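# Place the matching cover over the module on yellow plate

## Task

Three covers rest in holders. Find the one that is roughly 20 mm wider than the module on the yellow base plate, and set it on that plate so it sits over the module. The two other covers must stay in their holders; removing either one counts as failure. The covers have thin walls that flex even when squeezed gently, and any dent beyond the very faintest counts as failure. The result only counts if the cover stays in place without the robot holding it.

## Robot and tools

Robot: two FANUC CRX arms, left_arm and right_arm, each ending in a Robotiq 2F-85 parallel gripper with a wrist camera. Base poses in the scene frame: left_arm root at (-0.044, +0.477, 0) m, quat_wxyz (+0.995, 0, 0, -0.099); right_arm root at (-0.005, -0.392, 0) m, quat_wxyz (+0.997, 0, 0, +0.072).

Scene frame: origin on the table surface midway between the arms, +z up, +x out over the table, +y toward left_arm. The names left and right are labels only and do not refer to image sides. Each state line prints, per arm, end_effector_position (metres) and end_effector_quat_wxyz. That point is midway between the pads when they are closed; fingertips extend about 19 mm past it when closed and 6 mm when fully open. Printed positions can be off, more so at long reach. Gripper axes: fingers point along its +z, pads close along its y, and a flat camera block sticks out about 9 cm toward its +x from the last joint axis.

Tool execute_actions, argument actions: a list holding one item or nothing. An empty list only reports state. An action item is {"rows": [...], "steps": n} with n from 1 to 15 (default 15), each step lasting 1/30 s; one row is used per step and the final row is reused if rows run out. A wait item is {"steps": n} with n up to 300; it returns once n steps have passed since the previous result, and your reply time is part of that. Optional pictures (boolean) turns camera images on or off; by default they come with every result. A refused call sends nothing.

Each row has exactly 18 numbers, always covering both arms: left_arm's six joint targets, then its gripper position, force_limit, speed; then the same nine for right_arm. Joint targets are absolute angles in radians, same convention as the Joint positions line, in order waist, shoulder, elbow, forearm roll, wrist pitch, wrist roll. Ranges: waist -3.491..3.491, shoulder -3.140..3.140, elbow -1.187..4.328, forearm roll -3.316..3.316, wrist pitch -3.140..3.140, wrist roll -3.927..3.927. A target more than 0.010 rad beyond a range end, and farther out than the current angle, makes the call refused. True ends may differ by up to 0.010 rad; targets past a real end are clipped and the result may say "joint sent to its limit" (possibly for an earlier, still-running action). No such note does not prove more room exists.

Gripper numbers are absolute settings in [-1, 1]. position: +1 fully open (85 mm); pads touch near -0.8; -1 closes until blocked. force_limit per pad on a 40 mm object after a slow close: about 20 N at -1, 128 N at 0, 235 N at +1; thin or tiny objects get less. speed: gap rate about 20 mm/s at -1, 85 at 0, 150 at +1; quicker closing adds up to roughly 5 N (speed 0) or 12 N (speed +1). To keep a gripper unchanged, repeat its previous three numbers; a 0 is a real command. New force or speed only applies after a position change of at least 0.01; to soften a grip, open first. For these dent-prone covers use low force_limit (near -1) and slow speed.

Grip check: object_status 0 moving, 1 blocked while opening, 2 blocked while closing (holding), 3 reached target or pads met. Any new position resets it to 0 briefly. If the object yields or slips, fingers re-close on their own, except after a grip at force_limit -1, where status stays 2 even if the object is gone. position_measured is in counts, nonlinear: 3 open, about 78 = 60 mm, 130 = 40 mm, 180 = 20 mm, 230 pads touching. Closing fingers move about 13 mm away from the wrist, so keep that clearance above surfaces.

Motion limits: joint targets advance at most 2.62 rad/s (waist, shoulder), 3.14 (elbow), 3.93 (wrist joints), with 0.5 s ramp-up; joints of one arm are synchronised. Targets are held within a lead of the measured angle (0.805 rad waist/shoulder, 0.966 elbow, 1.21 wrist joints), and scaled back if they would move the gripper over 70 mm from where it is. Between calls arms keep heading to the last row until motion settles or a step is HELD. HELD marks steps whose row was not (fully) sent. "joint command not followed" means a clearance check altered or blocked joint targets; the rest of the row still ran. Results also list Joint positions and Joint velocities per arm (rad, rad/s).

Faults: contact torque reaching a joint's load limit (144 N m waist/shoulder/elbow, 36 N m wrist joints, held weight included) or an external force of 150 N anywhere on an arm stops that arm for 10 s and drops the rest of the call. Holding loads heats motors; MOTOR HOT warns, and OVER-TEMPERATURE FAULT brakes the arm until cool. Avoid arm-to-arm collisions, hard presses, drops, slams, pulling the wrong cover out, and pushing anything off the table. Loose objects may occasionally be nudged by outside disturbances.

zoom_image: camera (cam_high, cam_low, cam_left_wrist, cam_right_wrist) and region [x0, y0, x1, y1] in that camera's pixels, top-left origin, at most 504 by 504; returns a detailed crop of the latest image. Images: cam_high and cam_low 504x504, wrist cameras 616x616 fisheye; calibration lines give K and T_world_to_cam, with small possible errors.

read_manual: optional section "licences"; returns licence text, no motion.

finished_scene: scene (integer, the current scene's number) ends that scene irreversibly and grades it; the cover must remain on the plate after release. Replying without a tool call ends everything.

Each tool is called after ">>>" by a JSON object that holds its "name" and its "arguments", one argument or row to a line.

## Session

>>> {"name": "execute_actions", "arguments": {
  "actions": []
}}

Scene clock: 0.00 s of 7600.00 s.
left_arm: end_effector_position=(+0.3291, -0.2523, +0.2773) position_measured=3 object_status=3 end_effector_quat_wxyz=(+0.240, +0.960, +0.103, +0.103) | right_arm: end_effector_position=(+0.2218, -0.6798, +0.1588) position_measured=3 object_status=3 end_effector_quat_wxyz=(+0.243, +0.160, +0.950, -0.112)
Joint positions: left_arm=[-0.71   0.55   0.575  0.085 -1.074 -2.04 ] | right_arm=[-0.629 -0.673 -0.86   0.079 -0.847  0.115]
Joint velocities: left_arm=[ 0.    -0.     0.    -0.001  0.     0.   ] | right_arm=[-0.    -0.     0.    -0.    -0.     0.001]

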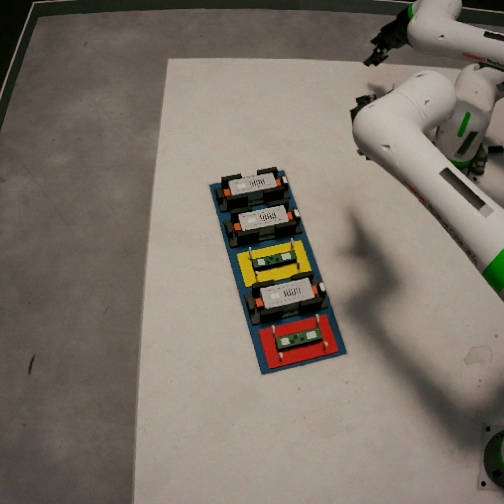

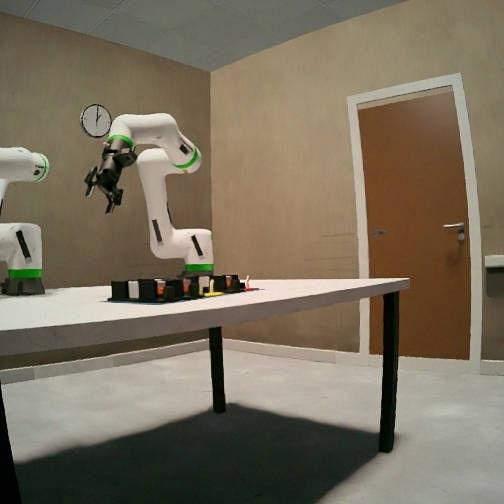

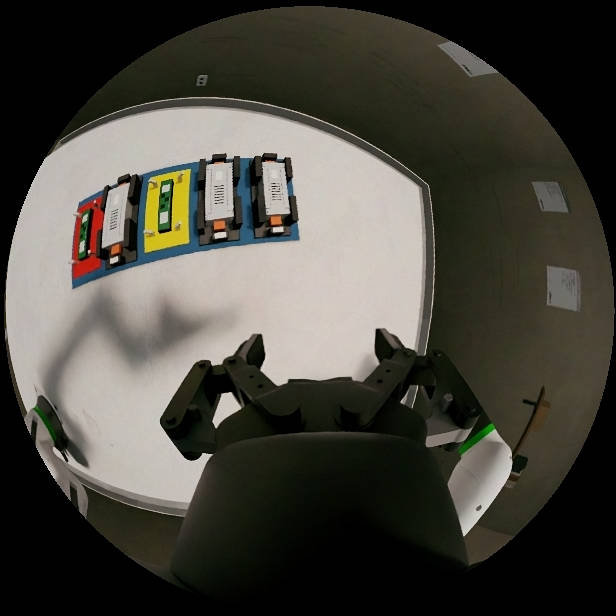

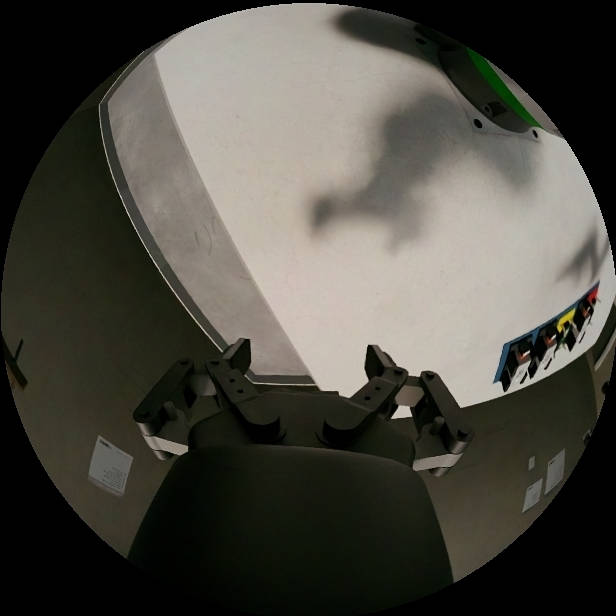

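>>> {"name": "zoom_image", "arguments": {
  "camera": "cam_high",
  "region": [190, 150, 370, 390]
}}

>>> {"name": "zoom_image", "arguments": {
  "camera": "cam_left_wrist",
  "region": [50, 130, 320, 310]
}}

>>> {"name": "zoom_image", "arguments": {
  "camera": "cam_low",
  "region": [90, 250, 290, 330]
}}

Region (190, 150, 370, 390) of cam_high's 504x504 image, scaled by 2.100, with more detail than that image has; it fills the left 378 columns of this view, and the rest is white.

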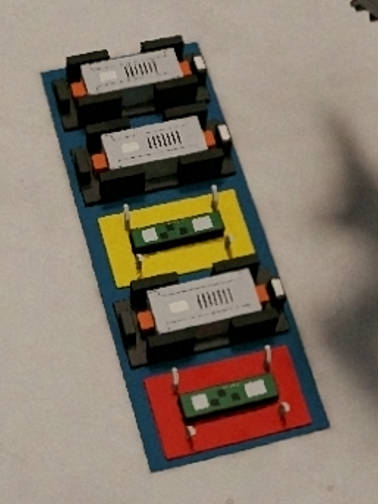

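Region (50, 130, 320, 310) of cam_left_wrist's 616x616 image, scaled by 1.867, with more detail than that image has.

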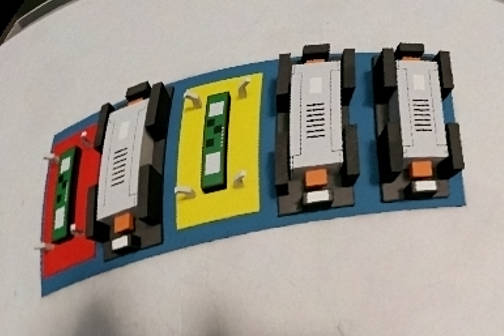

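Region (90, 250, 290, 330) of cam_low's 504x504 image, scaled by 2.520, with more detail than that image has; it fills the top 202 rows of this view, and the rest is white.

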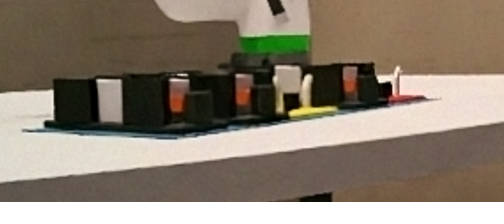

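>>> {"name": "execute_actions", "arguments": {
  "actions": [
    {"rows":[[-0.355,0.717,0.831,0,-1.685,-2.326,1,-1,0,-0.629,-0.673,-0.86,0.079,-0.847,0.115,1,-1,0]],"steps":15}
  ],
  "pictures": false
}}

>>> {"name": "execute_actions", "arguments": {
  "actions": [
    {"steps":20}
  ]
}}

>>> {"name": "zoom_image", "arguments": {
  "camera": "cam_left_wrist",
  "region": [100, 80, 520, 400]
}}

Scene clock: 6.57 s of 7600.00 s.
left_arm: end_effector_position=(+0.4458, -0.0876, +0.2300) position_measured=3 object_status=3 end_effector_quat_wxyz=(+0.070, +0.989, +0.119, +0.050) | right_arm: end_effector_position=(+0.2216, -0.6799, +0.1587) position_measured=3 object_status=3 end_effector_quat_wxyz=(+0.243, +0.160, +0.950, -0.112)
Joint positions: left_arm=[-0.47   0.663  0.748  0.028 -1.486 -2.233] | right_arm=[-0.629 -0.673 -0.86   0.079 -0.847  0.115]
Joint velocities: left_arm=[ 0.579  0.271  0.415 -0.138 -0.985 -0.462] | right_arm=[-0.    -0.    -0.001 -0.    -0.    -0.001]
Steps of this call (steps 1 to 90: nothing new was sent; then 3.07 s passed at rest; steps 91 to 105: all 15 steps of this action). Readings (joint positions | what the end effector reports):
91: left_arm=[-0.710 0.550 0.576 0.085 -1.074 -2.040] | right_arm=[-0.629 -0.673 -0.860 0.079 -0.847 0.115] | left_arm position_measured=3 object_status=3 | right_arm position_measured=3 object_status=3
92: left_arm=[-0.706 0.552 0.578 0.084 -1.082 -2.043] | right_arm=[-0.629 -0.673 -0.860 0.079 -0.847 0.115] | left_arm position_measured=3 object_status=3 | right_arm position_measured=3 object_status=3
94: left_arm=[-0.683 0.563 0.595 0.078 -1.122 -2.062] | right_arm=[-0.629 -0.673 -0.860 0.079 -0.847 0.115] | left_arm position_measured=3 object_status=3 | right_arm position_measured=3 object_status=3
98: left_arm=[-0.605 0.599 0.651 0.060 -1.254 -2.124] | right_arm=[-0.629 -0.673 -0.860 0.079 -0.847 0.115] | left_arm position_measured=3 object_status=3 | right_arm position_measured=3 object_status=3
105: the state above

Scene clock: 7.23 s of 7600.00 s.
left_arm: end_effector_position=(+0.4796, +0.0003, +0.2198) position_measured=3 object_status=3 end_effector_quat_wxyz=(-0.000, +0.991, +0.130, -0.000) | right_arm: end_effector_position=(+0.2216, -0.6799, +0.1588) position_measured=3 object_status=3 end_effector_quat_wxyz=(+0.243, +0.160, +0.950, -0.112)
Joint positions: left_arm=[-0.355  0.717  0.831 -0.    -1.685 -2.326] | right_arm=[-0.629 -0.673 -0.86   0.079 -0.847  0.115]
Joint velocities: left_arm=[-0.     0.001  0.     0.     0.     0.   ] | right_arm=[ 0.    -0.    -0.    -0.001 -0.    -0.   ]
Steps of this call (steps 1 to 20: the robot went on to your last target). Readings (joint positions | what the end effector reports):
1: left_arm=[-0.451 0.672 0.762 0.023 -1.520 -2.249] | right_arm=[-0.629 -0.673 -0.860 0.079 -0.847 0.115] | left_arm position_measured=3 object_status=3 | right_arm position_measured=3 object_status=3
2: left_arm=[-0.431 0.681 0.776 0.018 -1.554 -2.265] | right_arm=[-0.629 -0.673 -0.860 0.079 -0.847 0.115] | left_arm position_measured=3 object_status=3 | right_arm position_measured=3 object_status=3
4: left_arm=[-0.393 0.699 0.804 0.009 -1.619 -2.295] | right_arm=[-0.629 -0.673 -0.860 0.079 -0.847 0.115] | left_arm position_measured=3 object_status=3 | right_arm position_measured=3 object_status=3
8: left_arm=[-0.355 0.717 0.830 0.000 -1.684 -2.325] | right_arm=[-0.629 -0.673 -0.860 0.079 -0.847 0.115] | left_arm position_measured=3 object_status=3 | right_arm position_measured=3 object_status=3
20: the state above
camera_calibration (this result's frames):
cam_left_wrist: T_world_to_cam=[[0.221894, -0.974799, -0.0230266, -0.0969999], [-0.926127, -0.218085, 0.307778, 0.407467], [-0.305043, -0.0469684, -0.95118, 0.50696], [0, 0, 0, 1]] pos_world=[0.553534, 0.018118, 0.354567]
cam_right_wrist: T_world_to_cam=[[0.3331, 0.922891, -0.193175, 0.584745], [0.723473, -0.118777, 0.680059, -0.316268], [0.604675, -0.366284, -0.707251, -0.123676], [0, 0, 0, 1]] pos_world=[0.108817, -0.622522, 0.240569]

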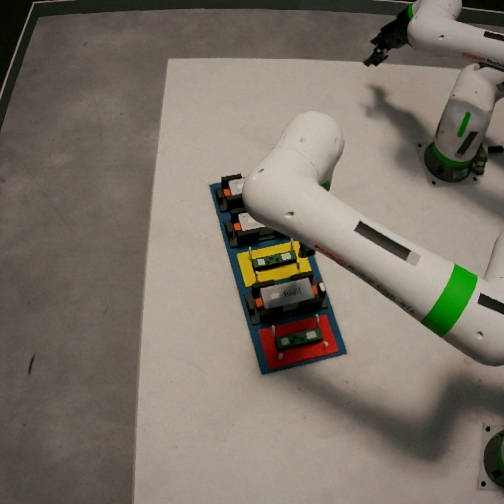

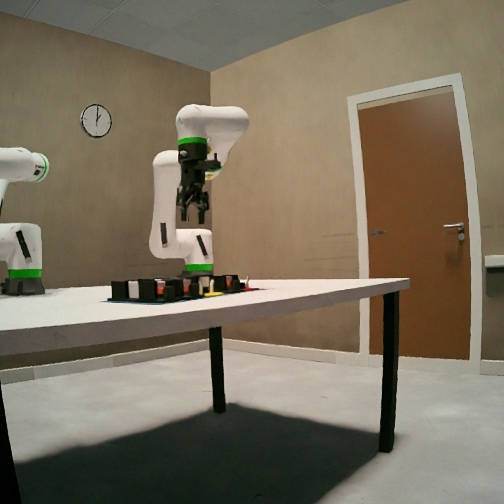

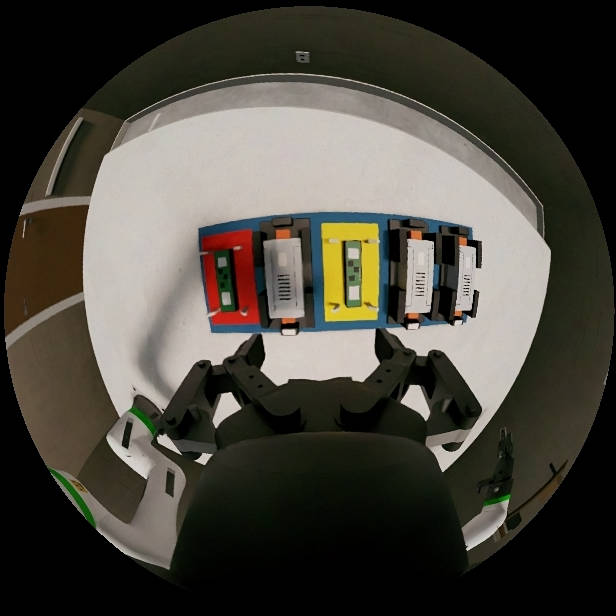

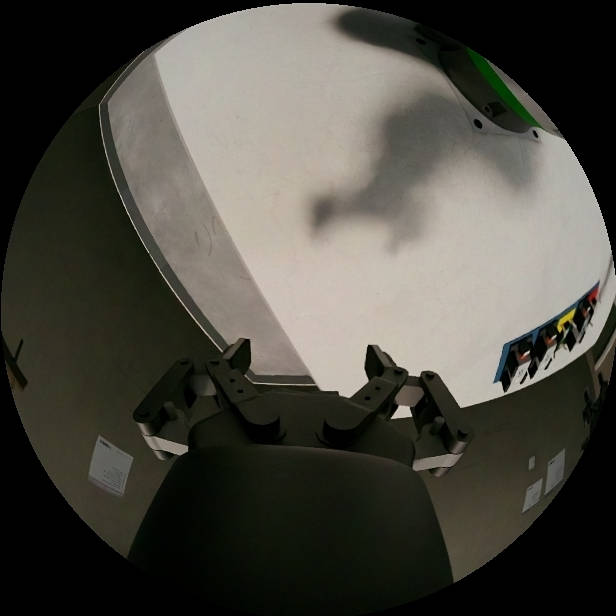

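Region (100, 80, 520, 400) of cam_left_wrist's 616x616 image, scaled by 1.200, with more detail than that image has; it fills the top 384 rows of this view, and the rest is white.

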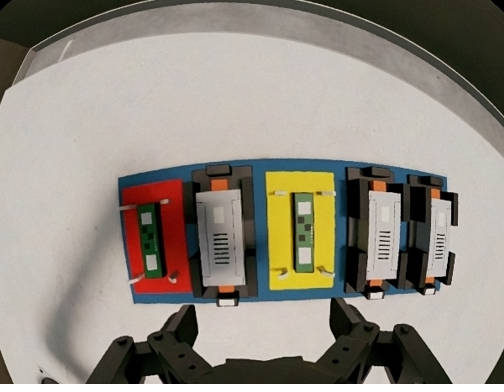

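>>> {"name": "zoom_image", "arguments": {
  "camera": "cam_left_wrist",
  "region": [250, 200, 490, 340]
}}

Region (250, 200, 490, 340) of cam_left_wrist's 616x616 image, scaled by 2.100, with more detail than that image has; it fills the top 294 rows of this view, and the rest is white.

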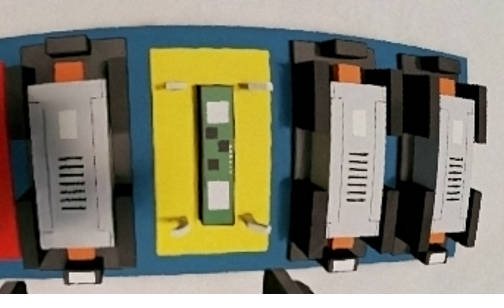

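>>> {"name": "execute_actions", "arguments": {
  "actions": [
    {"rows":[[0.3,0.2,0.4,0,-1.685,-2.326,1,-1,0,-0.629,-0.3,-0.3,0,-1.2,-0.364,1,-1,0]],"steps":15}
  ],
  "pictures": false
}}

>>> {"name": "execute_actions", "arguments": {
  "actions": [
    {"rows":[[0.5,0.1,0.3,0,-1.685,-2.326,1,-1,0,0.477,0.442,0.272,0,-1.401,-0.364,1,-1,0]],"steps":15}
  ],
  "pictures": false
}}

>>> {"name": "execute_actions", "arguments": {
  "actions": [
    {"steps":40}
  ]
}}

>>> {"name": "zoom_image", "arguments": {
  "camera": "cam_right_wrist",
  "region": [150, 150, 470, 420]
}}

Scene clock: 11.87 s of 7600.00 s.
left_arm: end_effector_position=(+0.5291, +0.1819, +0.2873) position_measured=3 object_status=3 end_effector_quat_wxyz=(+0.009, +0.963, +0.268, +0.016) | right_arm: end_effector_position=(+0.2984, -0.7029, +0.2619) position_measured=3 object_status=3 end_effector_quat_wxyz=(+0.194, +0.374, +0.907, -0.024)
Joint positions: left_arm=[-0.074  0.496  0.646 -0.    -1.685 -2.326] | right_arm=[-0.629 -0.351 -0.376  0.011 -1.152 -0.299]
Joint velocities: left_arm=[ 0.689 -0.543 -0.453  0.001  0.001 -0.   ] | right_arm=[-0.     0.63   0.938 -0.133 -0.59  -0.798]
Steps of this call (steps 1 to 15: the robot went on to your last target; steps 16 to 90: nothing new was sent; then 1.13 s passed at rest; steps 91 to 105: all 15 steps of this action). Readings (joint positions | what the end effector reports):
91: left_arm=[-0.354 0.717 0.831 -0.000 -1.685 -2.326] | right_arm=[-0.629 -0.673 -0.860 0.079 -0.847 0.115] | left_arm position_measured=3 object_status=3 | right_arm position_measured=3 object_status=3
92: left_arm=[-0.350 0.714 0.828 -0.000 -1.685 -2.326] | right_arm=[-0.629 -0.669 -0.854 0.078 -0.851 0.111] | left_arm position_measured=3 object_status=3 | right_arm position_measured=3 object_status=3
94: left_arm=[-0.324 0.693 0.810 -0.000 -1.685 -2.326] | right_arm=[-0.629 -0.648 -0.822 0.074 -0.871 0.083] | left_arm position_measured=3 object_status=3 | right_arm position_measured=3 object_status=3
98: left_arm=[-0.233 0.621 0.751 -0.000 -1.685 -2.326] | right_arm=[-0.629 -0.551 -0.676 0.053 -0.963 -0.042] | left_arm position_measured=3 object_status=3 | right_arm position_measured=3 object_status=3
105: the state above

Scene clock: 12.37 s of 7600.00 s.
left_arm: end_effector_position=(+0.5073, +0.4025, +0.3395) position_measured=3 object_status=3 end_effector_quat_wxyz=(+0.012, +0.896, +0.442, +0.032) | right_arm: end_effector_position=(+0.4519, -0.6075, +0.2512) position_measured=3 object_status=3 end_effector_quat_wxyz=(+0.119, +0.260, +0.958, +0.009)
Joint positions: left_arm=[ 0.3    0.237  0.42  -0.    -1.685 -2.326] | right_arm=[-0.321 -0.045 -0.115  0.004 -1.261 -0.352]
Joint velocities: left_arm=[ 0.782 -0.534 -0.471 -0.001 -0.002 -0.   ] | right_arm=[ 0.771  0.494  0.391 -0.004 -0.141 -0.011]
Steps of this call (steps 1 to 15: all 15 steps of this action). Readings (joint positions | what the end effector reports):
1: left_arm=[-0.051 0.477 0.631 -0.000 -1.685 -2.326] | right_arm=[-0.629 -0.331 -0.348 0.007 -1.170 -0.323] | left_arm position_measured=3 object_status=3 | right_arm position_measured=3 object_status=3
2: left_arm=[-0.027 0.460 0.616 -0.000 -1.685 -2.326] | right_arm=[-0.626 -0.310 -0.325 0.005 -1.183 -0.340] | left_arm position_measured=3 object_status=3 | right_arm position_measured=3 object_status=3
4: left_arm=[0.021 0.427 0.587 -0.000 -1.685 -2.326] | right_arm=[-0.604 -0.266 -0.290 0.005 -1.198 -0.350] | left_arm position_measured=3 object_status=3 | right_arm position_measured=3 object_status=3
8: left_arm=[0.120 0.360 0.528 -0.000 -1.685 -2.326] | right_arm=[-0.504 -0.178 -0.220 0.005 -1.223 -0.350] | left_arm position_measured=3 object_status=3 | right_arm position_measured=3 object_status=3
15: the state above

Scene clock: 13.70 s of 7600.00 s.
left_arm: end_effector_position=(+0.4622, +0.4985, +0.3564) position_measured=3 object_status=3 end_effector_quat_wxyz=(+0.011, +0.847, +0.529, +0.041) | right_arm: end_effector_position=(+0.5584, -0.1499, +0.1597) position_measured=3 object_status=3 end_effector_quat_wxyz=(-0.000, -0.128, +0.992, -0.000)
Joint positions: left_arm=[ 0.5    0.1    0.3   -0.    -1.685 -2.326] | right_arm=[ 0.477  0.442  0.272 -0.    -1.401 -0.364]
Joint velocities: left_arm=[ 0.    -0.    -0.002 -0.001  0.     0.   ] | right_arm=[-0.001 -0.     0.     0.001  0.    -0.001]
Steps of this call (steps 1 to 40: the robot went on to your last target). Readings (joint positions | what the end effector reports):
1: left_arm=[0.326 0.219 0.404 -0.000 -1.685 -2.326] | right_arm=[-0.295 -0.029 -0.102 0.004 -1.266 -0.353] | left_arm position_measured=3 object_status=3 | right_arm position_measured=3 object_status=3
2: left_arm=[0.353 0.200 0.388 -0.000 -1.685 -2.326] | right_arm=[-0.269 -0.013 -0.089 0.003 -1.270 -0.353] | left_arm position_measured=3 object_status=3 | right_arm position_measured=3 object_status=3
4: left_arm=[0.407 0.163 0.356 -0.000 -1.685 -2.326] | right_arm=[-0.217 0.019 -0.064 0.003 -1.279 -0.354] | left_arm position_measured=3 object_status=3 | right_arm position_measured=3 object_status=3
8: left_arm=[0.489 0.108 0.307 -0.000 -1.685 -2.326] | right_arm=[-0.115 0.081 -0.015 0.003 -1.297 -0.355] | left_arm position_measured=3 object_status=3 | right_arm position_measured=3 object_status=3
40: the state above
camera_calibration (this result's frames):
cam_left_wrist: T_world_to_cam=[[0.880627, -0.47234, 0.037296, -0.180818], [-0.465961, -0.849082, 0.248877, 0.580856], [-0.0858873, -0.236547, -0.967817, 0.65412], [0, 0, 0, 1]] pos_world=[0.48607, 0.562517, 0.49525]
cam_right_wrist: T_world_to_cam=[[-0.301625, 0.952651, -0.0384398, 0.317814], [0.922521, 0.301793, 0.240576, -0.475547], [0.240786, 0.0371021, -0.969869, 0.173075], [0, 0, 0, 1]] pos_world=[0.492889, -0.165671, 0.294482]

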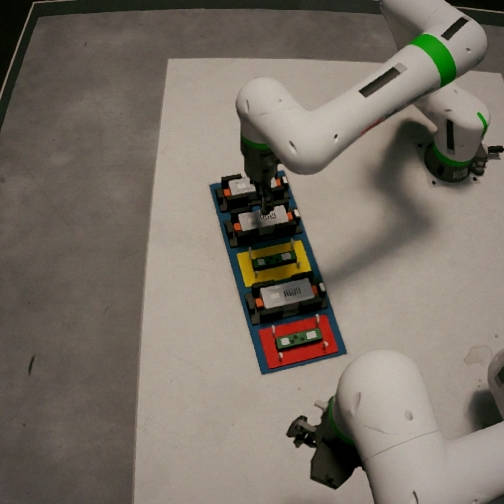

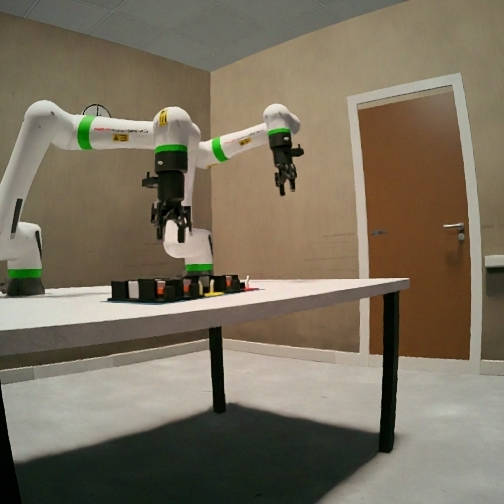

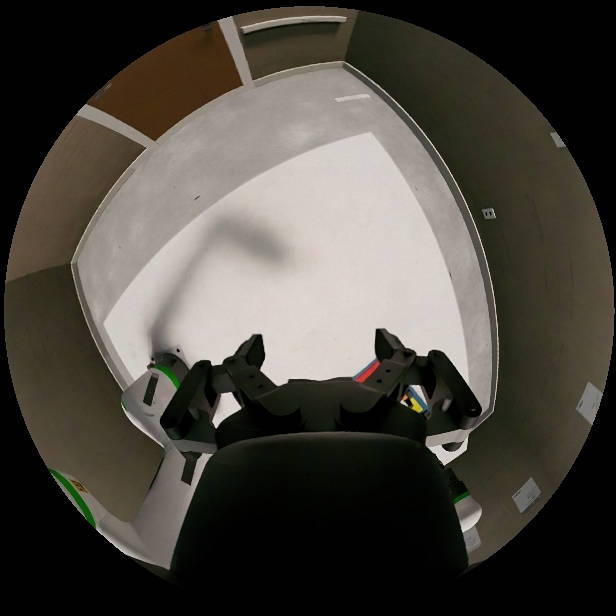

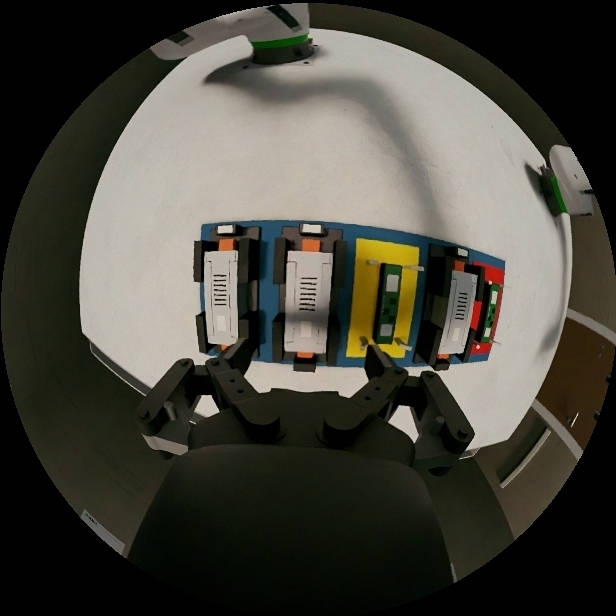

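Region (150, 150, 470, 420) of cam_right_wrist's 616x616 image, scaled by 1.575, with more detail than that image has; it fills the top 425 rows of this view, and the rest is white.

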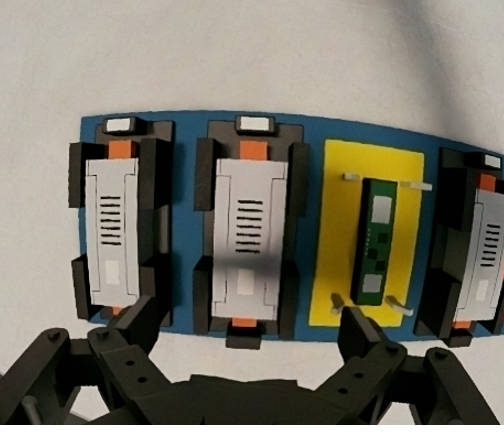

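>>> {"name": "execute_actions", "arguments": {
  "actions": [
    {"rows":[[0.5,0.1,0.3,0,-1.685,-2.326,1,-1,0,0.314,0.423,0.2455,0,-1.3935,-0.201,1,-1,0]],"steps":15}
  ],
  "pictures": false
}}

>>> {"name": "execute_actions", "arguments": {
  "actions": [
    {"steps":8}
  ]
}}

>>> {"name": "zoom_image", "arguments": {
  "camera": "cam_right_wrist",
  "region": [200, 190, 500, 400]
}}

Scene clock: 18.27 s of 7600.00 s.
left_arm: end_effector_position=(+0.4622, +0.4985, +0.3564) position_measured=3 object_status=3 end_effector_quat_wxyz=(+0.011, +0.847, +0.529, +0.041) | right_arm: end_effector_position=(+0.5834, -0.2477, +0.1598) position_measured=3 object_status=3 end_effector_quat_wxyz=(-0.000, -0.128, +0.992, -0.000)
Joint positions: left_arm=[ 0.5    0.1    0.3   -0.    -1.685 -2.326] | right_arm=[ 0.314  0.423  0.246  0.    -1.393 -0.201]
Joint velocities: left_arm=[-0.    -0.     0.001  0.001 -0.001  0.   ] | right_arm=[-0.    -0.    -0.001  0.001  0.     0.001]
Steps of this call (steps 1 to 30: the robot went on to your last target; steps 31 to 90: nothing new was sent; then 1.07 s passed at rest; steps 91 to 105: all 15 steps of this action). Readings (joint positions | what the end effector reports):
91: left_arm=[0.500 0.100 0.300 -0.000 -1.685 -2.326] | right_arm=[0.477 0.442 0.272 0.000 -1.401 -0.364] | left_arm position_measured=3 object_status=3 | right_arm position_measured=3 object_status=3
92: left_arm=[0.500 0.100 0.300 -0.000 -1.685 -2.326] | right_arm=[0.473 0.442 0.272 0.000 -1.401 -0.360] | left_arm position_measured=3 object_status=3 | right_arm position_measured=3 object_status=3
94: left_arm=[0.500 0.100 0.300 -0.000 -1.685 -2.326] | right_arm=[0.446 0.439 0.267 0.000 -1.400 -0.333] | left_arm position_measured=3 object_status=3 | right_arm position_measured=3 object_status=3
98: left_arm=[0.500 0.100 0.300 -0.000 -1.685 -2.326] | right_arm=[0.351 0.427 0.252 0.000 -1.395 -0.238] | left_arm position_measured=3 object_status=3 | right_arm position_measured=3 object_status=3
105: the state above

Scene clock: 18.53 s of 7600.00 s.
left_arm: end_effector_position=(+0.4622, +0.4985, +0.3564) position_measured=3 object_status=3 end_effector_quat_wxyz=(+0.011, +0.847, +0.529, +0.041) | right_arm: end_effector_position=(+0.5834, -0.2477, +0.1598) position_measured=3 object_status=3 end_effector_quat_wxyz=(-0.000, -0.128, +0.992, -0.000)
Joint positions: left_arm=[ 0.5    0.1    0.3   -0.    -1.685 -2.326] | right_arm=[ 0.314  0.423  0.246  0.    -1.393 -0.201]
Joint velocities: left_arm=[-0.     0.    -0.001  0.    -0.     0.   ] | right_arm=[-0.    -0.    -0.001  0.001  0.    -0.001]
Steps of this call (steps 1 to 8: the robot went on to your last target). Readings (joint positions | what the end effector reports):
1: left_arm=[0.500 0.100 0.300 -0.000 -1.685 -2.326] | right_arm=[0.314 0.423 0.246 0.000 -1.393 -0.201] | left_arm position_measured=3 object_status=3 | right_arm position_measured=3 object_status=3
2: left_arm=[0.500 0.100 0.300 -0.000 -1.685 -2.326] | right_arm=[0.314 0.423 0.246 0.000 -1.393 -0.201] | left_arm position_measured=3 object_status=3 | right_arm position_measured=3 object_status=3
4: left_arm=[0.500 0.100 0.300 -0.000 -1.685 -2.326] | right_arm=[0.314 0.423 0.246 0.000 -1.393 -0.201] | left_arm position_measured=3 object_status=3 | right_arm position_measured=3 object_status=3
8: the state above
camera_calibration (this result's frames):
cam_left_wrist: T_world_to_cam=[[0.880627, -0.47234, 0.037296, -0.180818], [-0.465961, -0.849082, 0.248877, 0.580856], [-0.0858873, -0.236547, -0.967817, 0.65412], [0, 0, 0, 1]] pos_world=[0.48607, 0.562517, 0.49525]
cam_right_wrist: T_world_to_cam=[[-0.301993, 0.952529, -0.0385753, 0.418717], [0.922398, 0.302182, 0.240557, -0.468968], [0.240794, 0.0370648, -0.969868, 0.170701], [0, 0, 0, 1]] pos_world=[0.517921, -0.263453, 0.294523]

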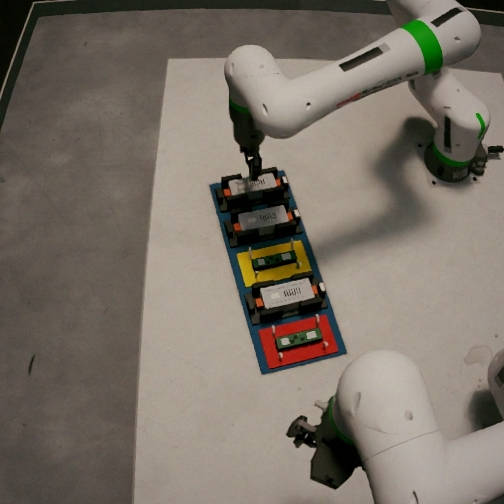

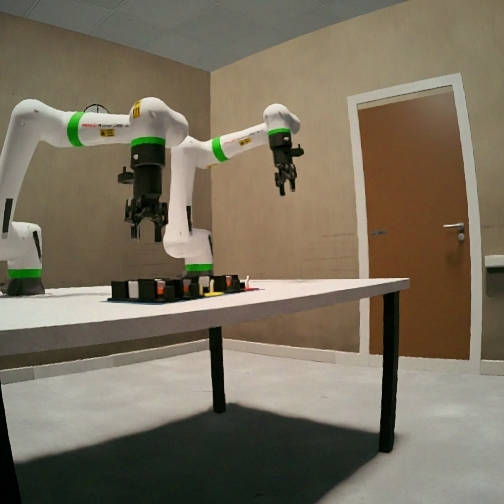

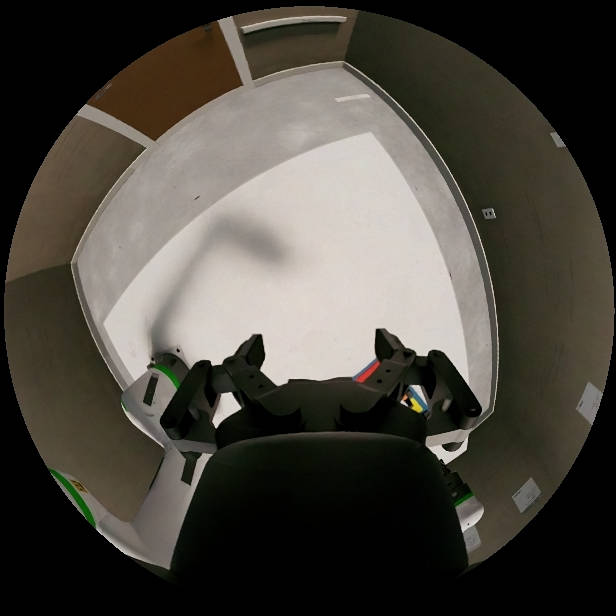

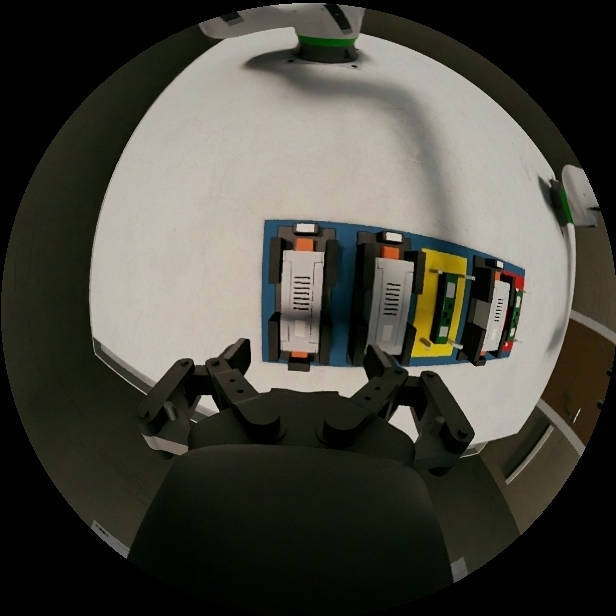

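Region (200, 190, 500, 400) of cam_right_wrist's 616x616 image, scaled by 1.680, with more detail than that image has; it fills the top 353 rows of this view, and the rest is white.

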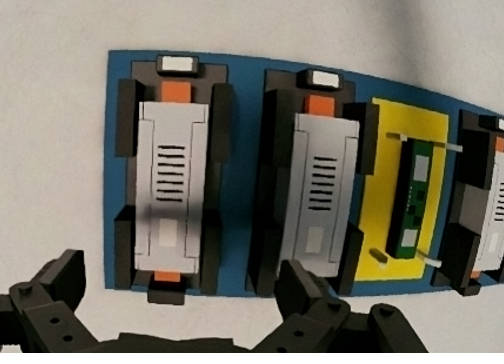

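>>> {"name": "execute_actions", "arguments": {
  "actions": [
    {"rows":[[0.5,0.1,0.3,0,-1.685,-2.326,1,-1,0,0.303,0.442,0.104,0,-1.233,-0.167,0.55,-1,0]],"steps":15}
  ],
  "pictures": false
}}

>>> {"name": "execute_actions", "arguments": {
  "actions": [
    {"steps":8}
  ]
}}

>>> {"name": "zoom_image", "arguments": {
  "camera": "cam_right_wrist",
  "region": [160, 170, 480, 470]
}}

>>> {"name": "zoom_image", "arguments": {
  "camera": "cam_low",
  "region": [80, 200, 240, 320]
}}

Scene clock: 21.53 s of 7600.00 s.
left_arm: end_effector_position=(+0.4622, +0.4985, +0.3564) position_measured=3 object_status=3 end_effector_quat_wxyz=(+0.011, +0.847, +0.529, +0.041) | right_arm: end_effector_position=(+0.5755, -0.2588, +0.0898) position_measured=59 object_status=0 end_effector_quat_wxyz=(-0.000, -0.139, +0.990, -0.000)
Joint positions: left_arm=[ 0.5    0.1    0.3    0.    -1.685 -2.326] | right_arm=[ 0.303  0.442  0.104 -0.    -1.233 -0.167]
Joint velocities: left_arm=[-0.001  0.     0.001 -0.001  0.    -0.   ] | right_arm=[ 0.    -0.001 -0.     0.001  0.    -0.   ]
Steps of this call (steps 1 to 15: the robot went on to your last target; steps 16 to 75: nothing new was sent; steps 76 to 90: all 15 steps of this action). Readings (joint positions | what the end effector reports):
76: left_arm=[0.500 0.100 0.300 0.000 -1.685 -2.326] | right_arm=[0.314 0.423 0.245 -0.000 -1.393 -0.201] | left_arm position_measured=3 object_status=3 | right_arm position_measured=3 object_status=0
77: left_arm=[0.500 0.100 0.300 0.000 -1.685 -2.326] | right_arm=[0.314 0.423 0.239 -0.000 -1.386 -0.199] | left_arm position_measured=3 object_status=3 | right_arm position_measured=4 object_status=0
79: left_arm=[0.500 0.100 0.300 0.000 -1.685 -2.326] | right_arm=[0.311 0.427 0.207 0.000 -1.350 -0.192] | left_arm position_measured=3 object_status=3 | right_arm position_measured=15 object_status=0
83: left_arm=[0.500 0.100 0.300 0.000 -1.685 -2.326] | right_arm=[0.304 0.441 0.115 -0.000 -1.246 -0.170] | left_arm position_measured=3 object_status=3 | right_arm position_measured=43 object_status=0
90: the state above

Scene clock: 21.80 s of 7600.00 s.
left_arm: end_effector_position=(+0.4622, +0.4985, +0.3564) position_measured=3 object_status=3 end_effector_quat_wxyz=(+0.011, +0.847, +0.529, +0.041) | right_arm: end_effector_position=(+0.5755, -0.2588, +0.0898) position_measured=59 object_status=3 end_effector_quat_wxyz=(-0.000, -0.139, +0.990, -0.000)
Joint positions: left_arm=[ 0.5    0.1    0.3    0.    -1.685 -2.326] | right_arm=[ 0.303  0.442  0.104 -0.    -1.233 -0.167]
Joint velocities: left_arm=[-0.     0.001 -0.001  0.001  0.    -0.   ] | right_arm=[ 0.    -0.    -0.    -0.     0.     0.001]
Steps of this call (steps 1 to 8: the robot went on to your last target). Readings (joint positions | what the end effector reports):
1: left_arm=[0.500 0.100 0.300 0.000 -1.685 -2.326] | right_arm=[0.303 0.442 0.104 -0.000 -1.233 -0.167] | left_arm position_measured=3 object_status=3 | right_arm position_measured=59 object_status=0
2: left_arm=[0.500 0.100 0.300 0.000 -1.685 -2.326] | right_arm=[0.303 0.442 0.104 -0.000 -1.233 -0.167] | left_arm position_measured=3 object_status=3 | right_arm position_measured=59 object_status=0
4: left_arm=[0.500 0.100 0.300 -0.000 -1.685 -2.326] | right_arm=[0.303 0.442 0.104 -0.000 -1.233 -0.167] | left_arm position_measured=3 object_status=3 | right_arm position_measured=59 object_status=0
8: the state above
camera_calibration (this result's frames):
cam_left_wrist: T_world_to_cam=[[0.880626, -0.472341, 0.0373123, -0.180827], [-0.465966, -0.849081, 0.248873, 0.58086], [-0.0858719, -0.23655, -0.967817, 0.654116], [0, 0, 0, 1]] pos_world=[0.486072, 0.562516, 0.495252]
cam_right_wrist: T_world_to_cam=[[-0.323665, 0.945389, -0.0384847, 0.4348], [0.915275, 0.323146, 0.240515, -0.431961], [0.239816, 0.0426222, -0.969882, 0.107191], [0, 0, 0, 1]] pos_world=[0.510387, -0.276037, 0.224589]

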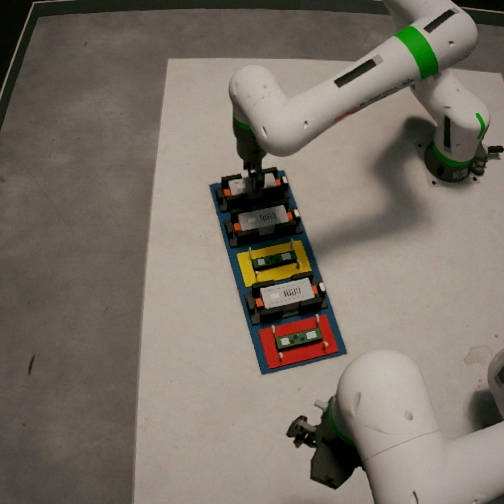

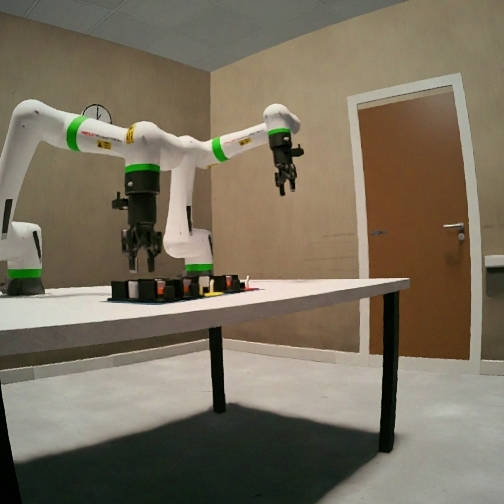

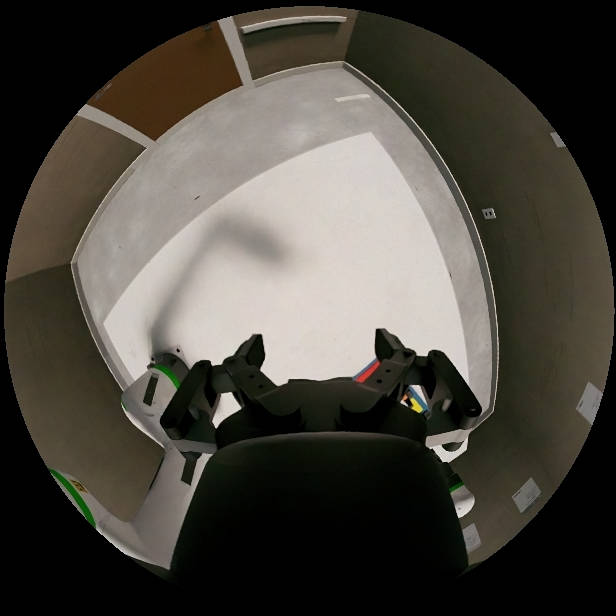

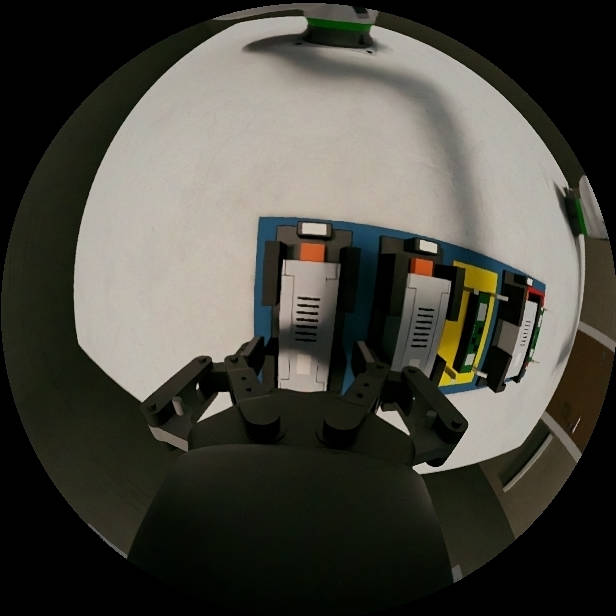

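Region (160, 170, 480, 470) of cam_right_wrist's 616x616 image, scaled by 1.575, with more detail than that image has; it fills the top 472 rows of this view, and the rest is white.

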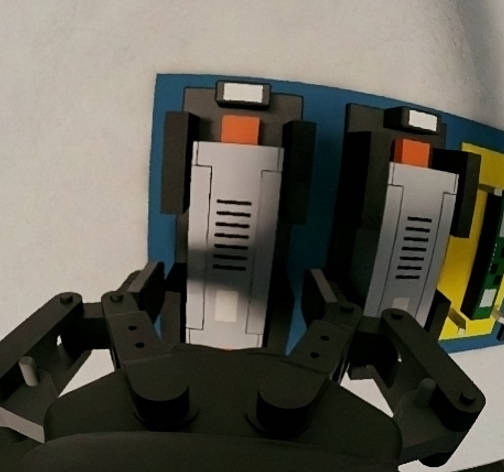

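Region (80, 200, 240, 320) of cam_low's 504x504 image, scaled by 3.150, with more detail than that image has; it fills the top 378 rows of this view, and the rest is white.

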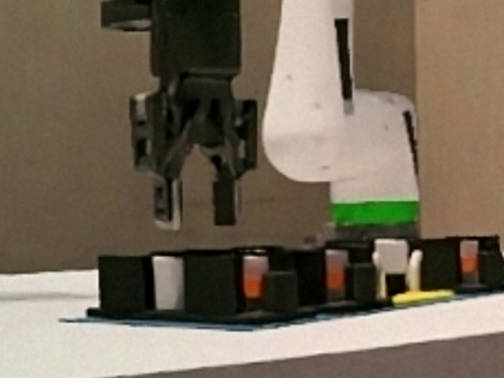

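>>> {"name": "execute_actions", "arguments": {
  "actions": [
    {"rows":[[0.5,0.1,0.3,0,-1.685,-2.326,1,-1,0,0.299,0.428,0.0835,0,-1.2266,-0.178,0.55,-1,-1]],"steps":10}
  ],
  "pictures": false
}}

>>> {"name": "execute_actions", "arguments": {
  "actions": [
    {"rows":[[0.5,0.1,0.3,0,-1.685,-2.326,1,-1,0,0.299,0.4594,0.0414,0,-1.1528,-0.178,0.55,-1,-1]],"steps":15}
  ]
}}

>>> {"name": "zoom_image", "arguments": {
  "camera": "cam_right_wrist",
  "region": [160, 170, 480, 470]
}}

>>> {"name": "zoom_image", "arguments": {
  "camera": "cam_low",
  "region": [80, 200, 240, 320]
}}

Scene clock: 25.33 s of 7600.00 s.
left_arm: end_effector_position=(+0.4622, +0.4985, +0.3564) position_measured=3 object_status=3 end_effector_quat_wxyz=(+0.011, +0.847, +0.529, +0.041) | right_arm: end_effector_position=(+0.5705, -0.2637, +0.0896) position_measured=59 object_status=3 end_effector_quat_wxyz=(-0.000, -0.132, +0.991, -0.000)
Joint positions: left_arm=[ 0.5    0.1    0.3   -0.    -1.685 -2.326] | right_arm=[ 0.299  0.428  0.084  0.    -1.227 -0.178]
Joint velocities: left_arm=[-0.     0.     0.     0.001  0.     0.   ] | right_arm=[-0.001 -0.    -0.     0.001  0.    -0.   ]
Steps of this call (steps 1 to 15: the robot went on to your last target; steps 16 to 90: nothing new was sent; then 0.20 s passed at rest; steps 91 to 100: all 10 steps of this action). Readings (joint positions | what the end effector reports):
91: left_arm=[0.500 0.100 0.300 0.000 -1.685 -2.326] | right_arm=[0.303 0.442 0.103 0.000 -1.233 -0.167] | left_arm position_measured=3 object_status=3 | right_arm position_measured=59 object_status=3
92: left_arm=[0.500 0.100 0.300 0.000 -1.685 -2.326] | right_arm=[0.302 0.438 0.098 0.000 -1.231 -0.169] | left_arm position_measured=3 object_status=3 | right_arm position_measured=59 object_status=3
94: left_arm=[0.500 0.100 0.300 0.000 -1.685 -2.326] | right_arm=[0.299 0.429 0.085 0.000 -1.227 -0.176] | left_arm position_measured=3 object_status=3 | right_arm position_measured=59 object_status=3
98: left_arm=[0.500 0.100 0.300 0.000 -1.685 -2.326] | right_arm=[0.299 0.428 0.084 0.000 -1.227 -0.178] | left_arm position_measured=3 object_status=3 | right_arm position_measured=59 object_status=3
100: the state above

Scene clock: 25.83 s of 7600.00 s.
left_arm: end_effector_position=(+0.4622, +0.4985, +0.3564) position_measured=3 object_status=3 end_effector_quat_wxyz=(+0.011, +0.847, +0.529, +0.041) | right_arm: end_effector_position=(+0.5704, -0.2638, +0.0547) position_measured=59 object_status=3 end_effector_quat_wxyz=(-0.000, -0.132, +0.991, -0.000)
Joint positions: left_arm=[ 0.5    0.1    0.3   -0.    -1.685 -2.326] | right_arm=[ 0.299  0.46   0.041  0.    -1.153 -0.178]
Joint velocities: left_arm=[ 0.001 -0.001 -0.001  0.001 -0.     0.   ] | right_arm=[-0.    -0.001 -0.     0.     0.    -0.001]
Steps of this call (steps 1 to 15: all 15 steps of this action). Readings (joint positions | what the end effector reports):
1: left_arm=[0.500 0.100 0.300 0.000 -1.685 -2.326] | right_arm=[0.299 0.428 0.083 0.000 -1.226 -0.178] | left_arm position_measured=3 object_status=3 | right_arm position_measured=59 object_status=3
2: left_arm=[0.500 0.100 0.300 0.000 -1.685 -2.326] | right_arm=[0.299 0.431 0.079 0.000 -1.218 -0.178] | left_arm position_measured=3 object_status=3 | right_arm position_measured=59 object_status=3
4: left_arm=[0.500 0.100 0.300 0.000 -1.685 -2.326] | right_arm=[0.299 0.447 0.058 0.000 -1.182 -0.178] | left_arm position_measured=3 object_status=3 | right_arm position_measured=59 object_status=3
8: left_arm=[0.500 0.100 0.300 0.000 -1.685 -2.326] | right_arm=[0.299 0.460 0.042 0.000 -1.153 -0.178] | left_arm position_measured=3 object_status=3 | right_arm position_measured=59 object_status=3
15: the state above
camera_calibration (this result's frames):
cam_left_wrist: T_world_to_cam=[[0.880626, -0.472341, 0.0373126, -0.180827], [-0.465966, -0.849081, 0.248873, 0.58086], [-0.0858715, -0.23655, -0.967817, 0.654116], [0, 0, 0, 1]] pos_world=[0.486072, 0.562516, 0.495252]
cam_right_wrist: T_world_to_cam=[[-0.30948, 0.950125, -0.0385317, 0.429686], [0.919972, 0.309418, 0.240648, -0.423568], [0.240568, 0.0390276, -0.969847, 0.0731962], [0, 0, 0, 1]] pos_world=[0.505041, -0.280053, 0.189476]

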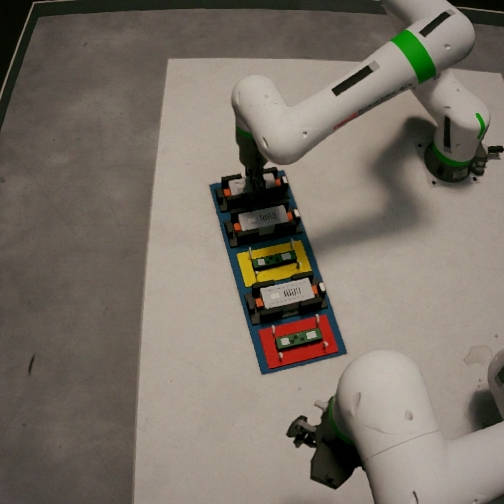

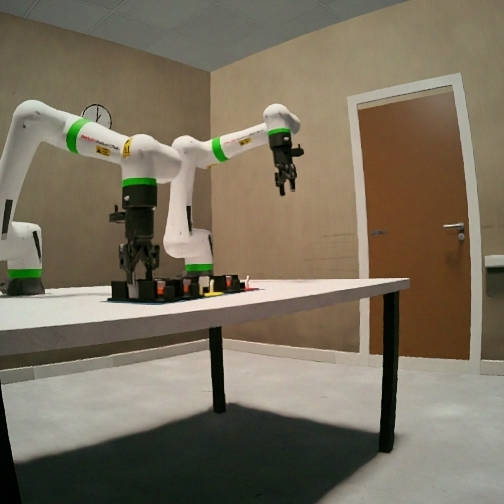

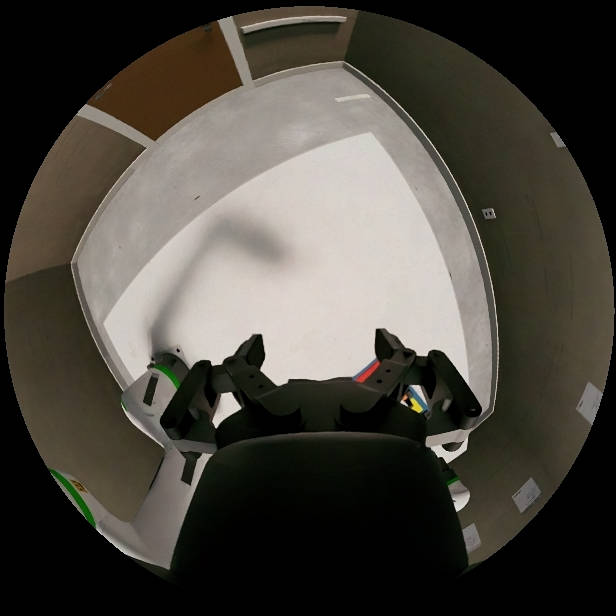

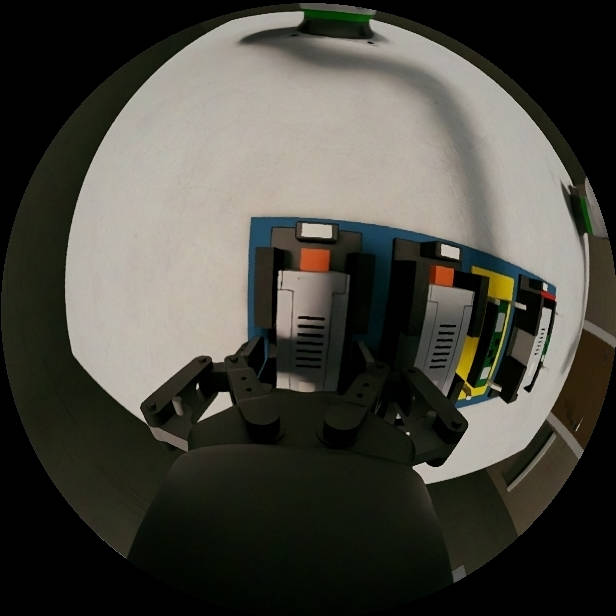

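Region (160, 170, 480, 470) of cam_right_wrist's 616x616 image, scaled by 1.575, with more detail than that image has; it fills the top 472 rows of this view, and the rest is white.

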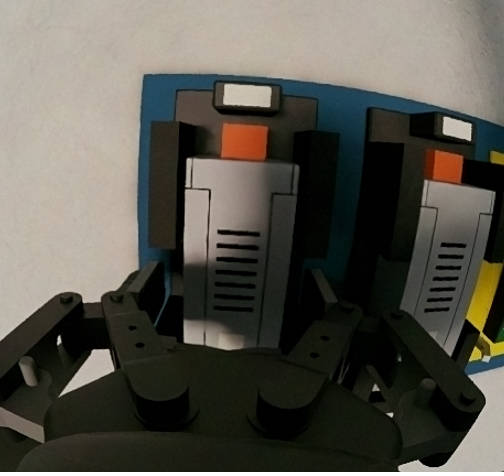

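Region (80, 200, 240, 320) of cam_low's 504x504 image, scaled by 3.150, with more detail than that image has; it fills the top 378 rows of this view, and the rest is white.

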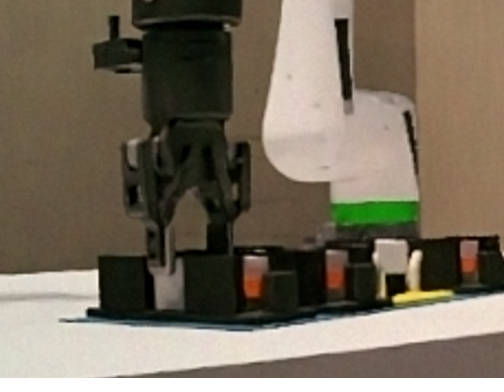

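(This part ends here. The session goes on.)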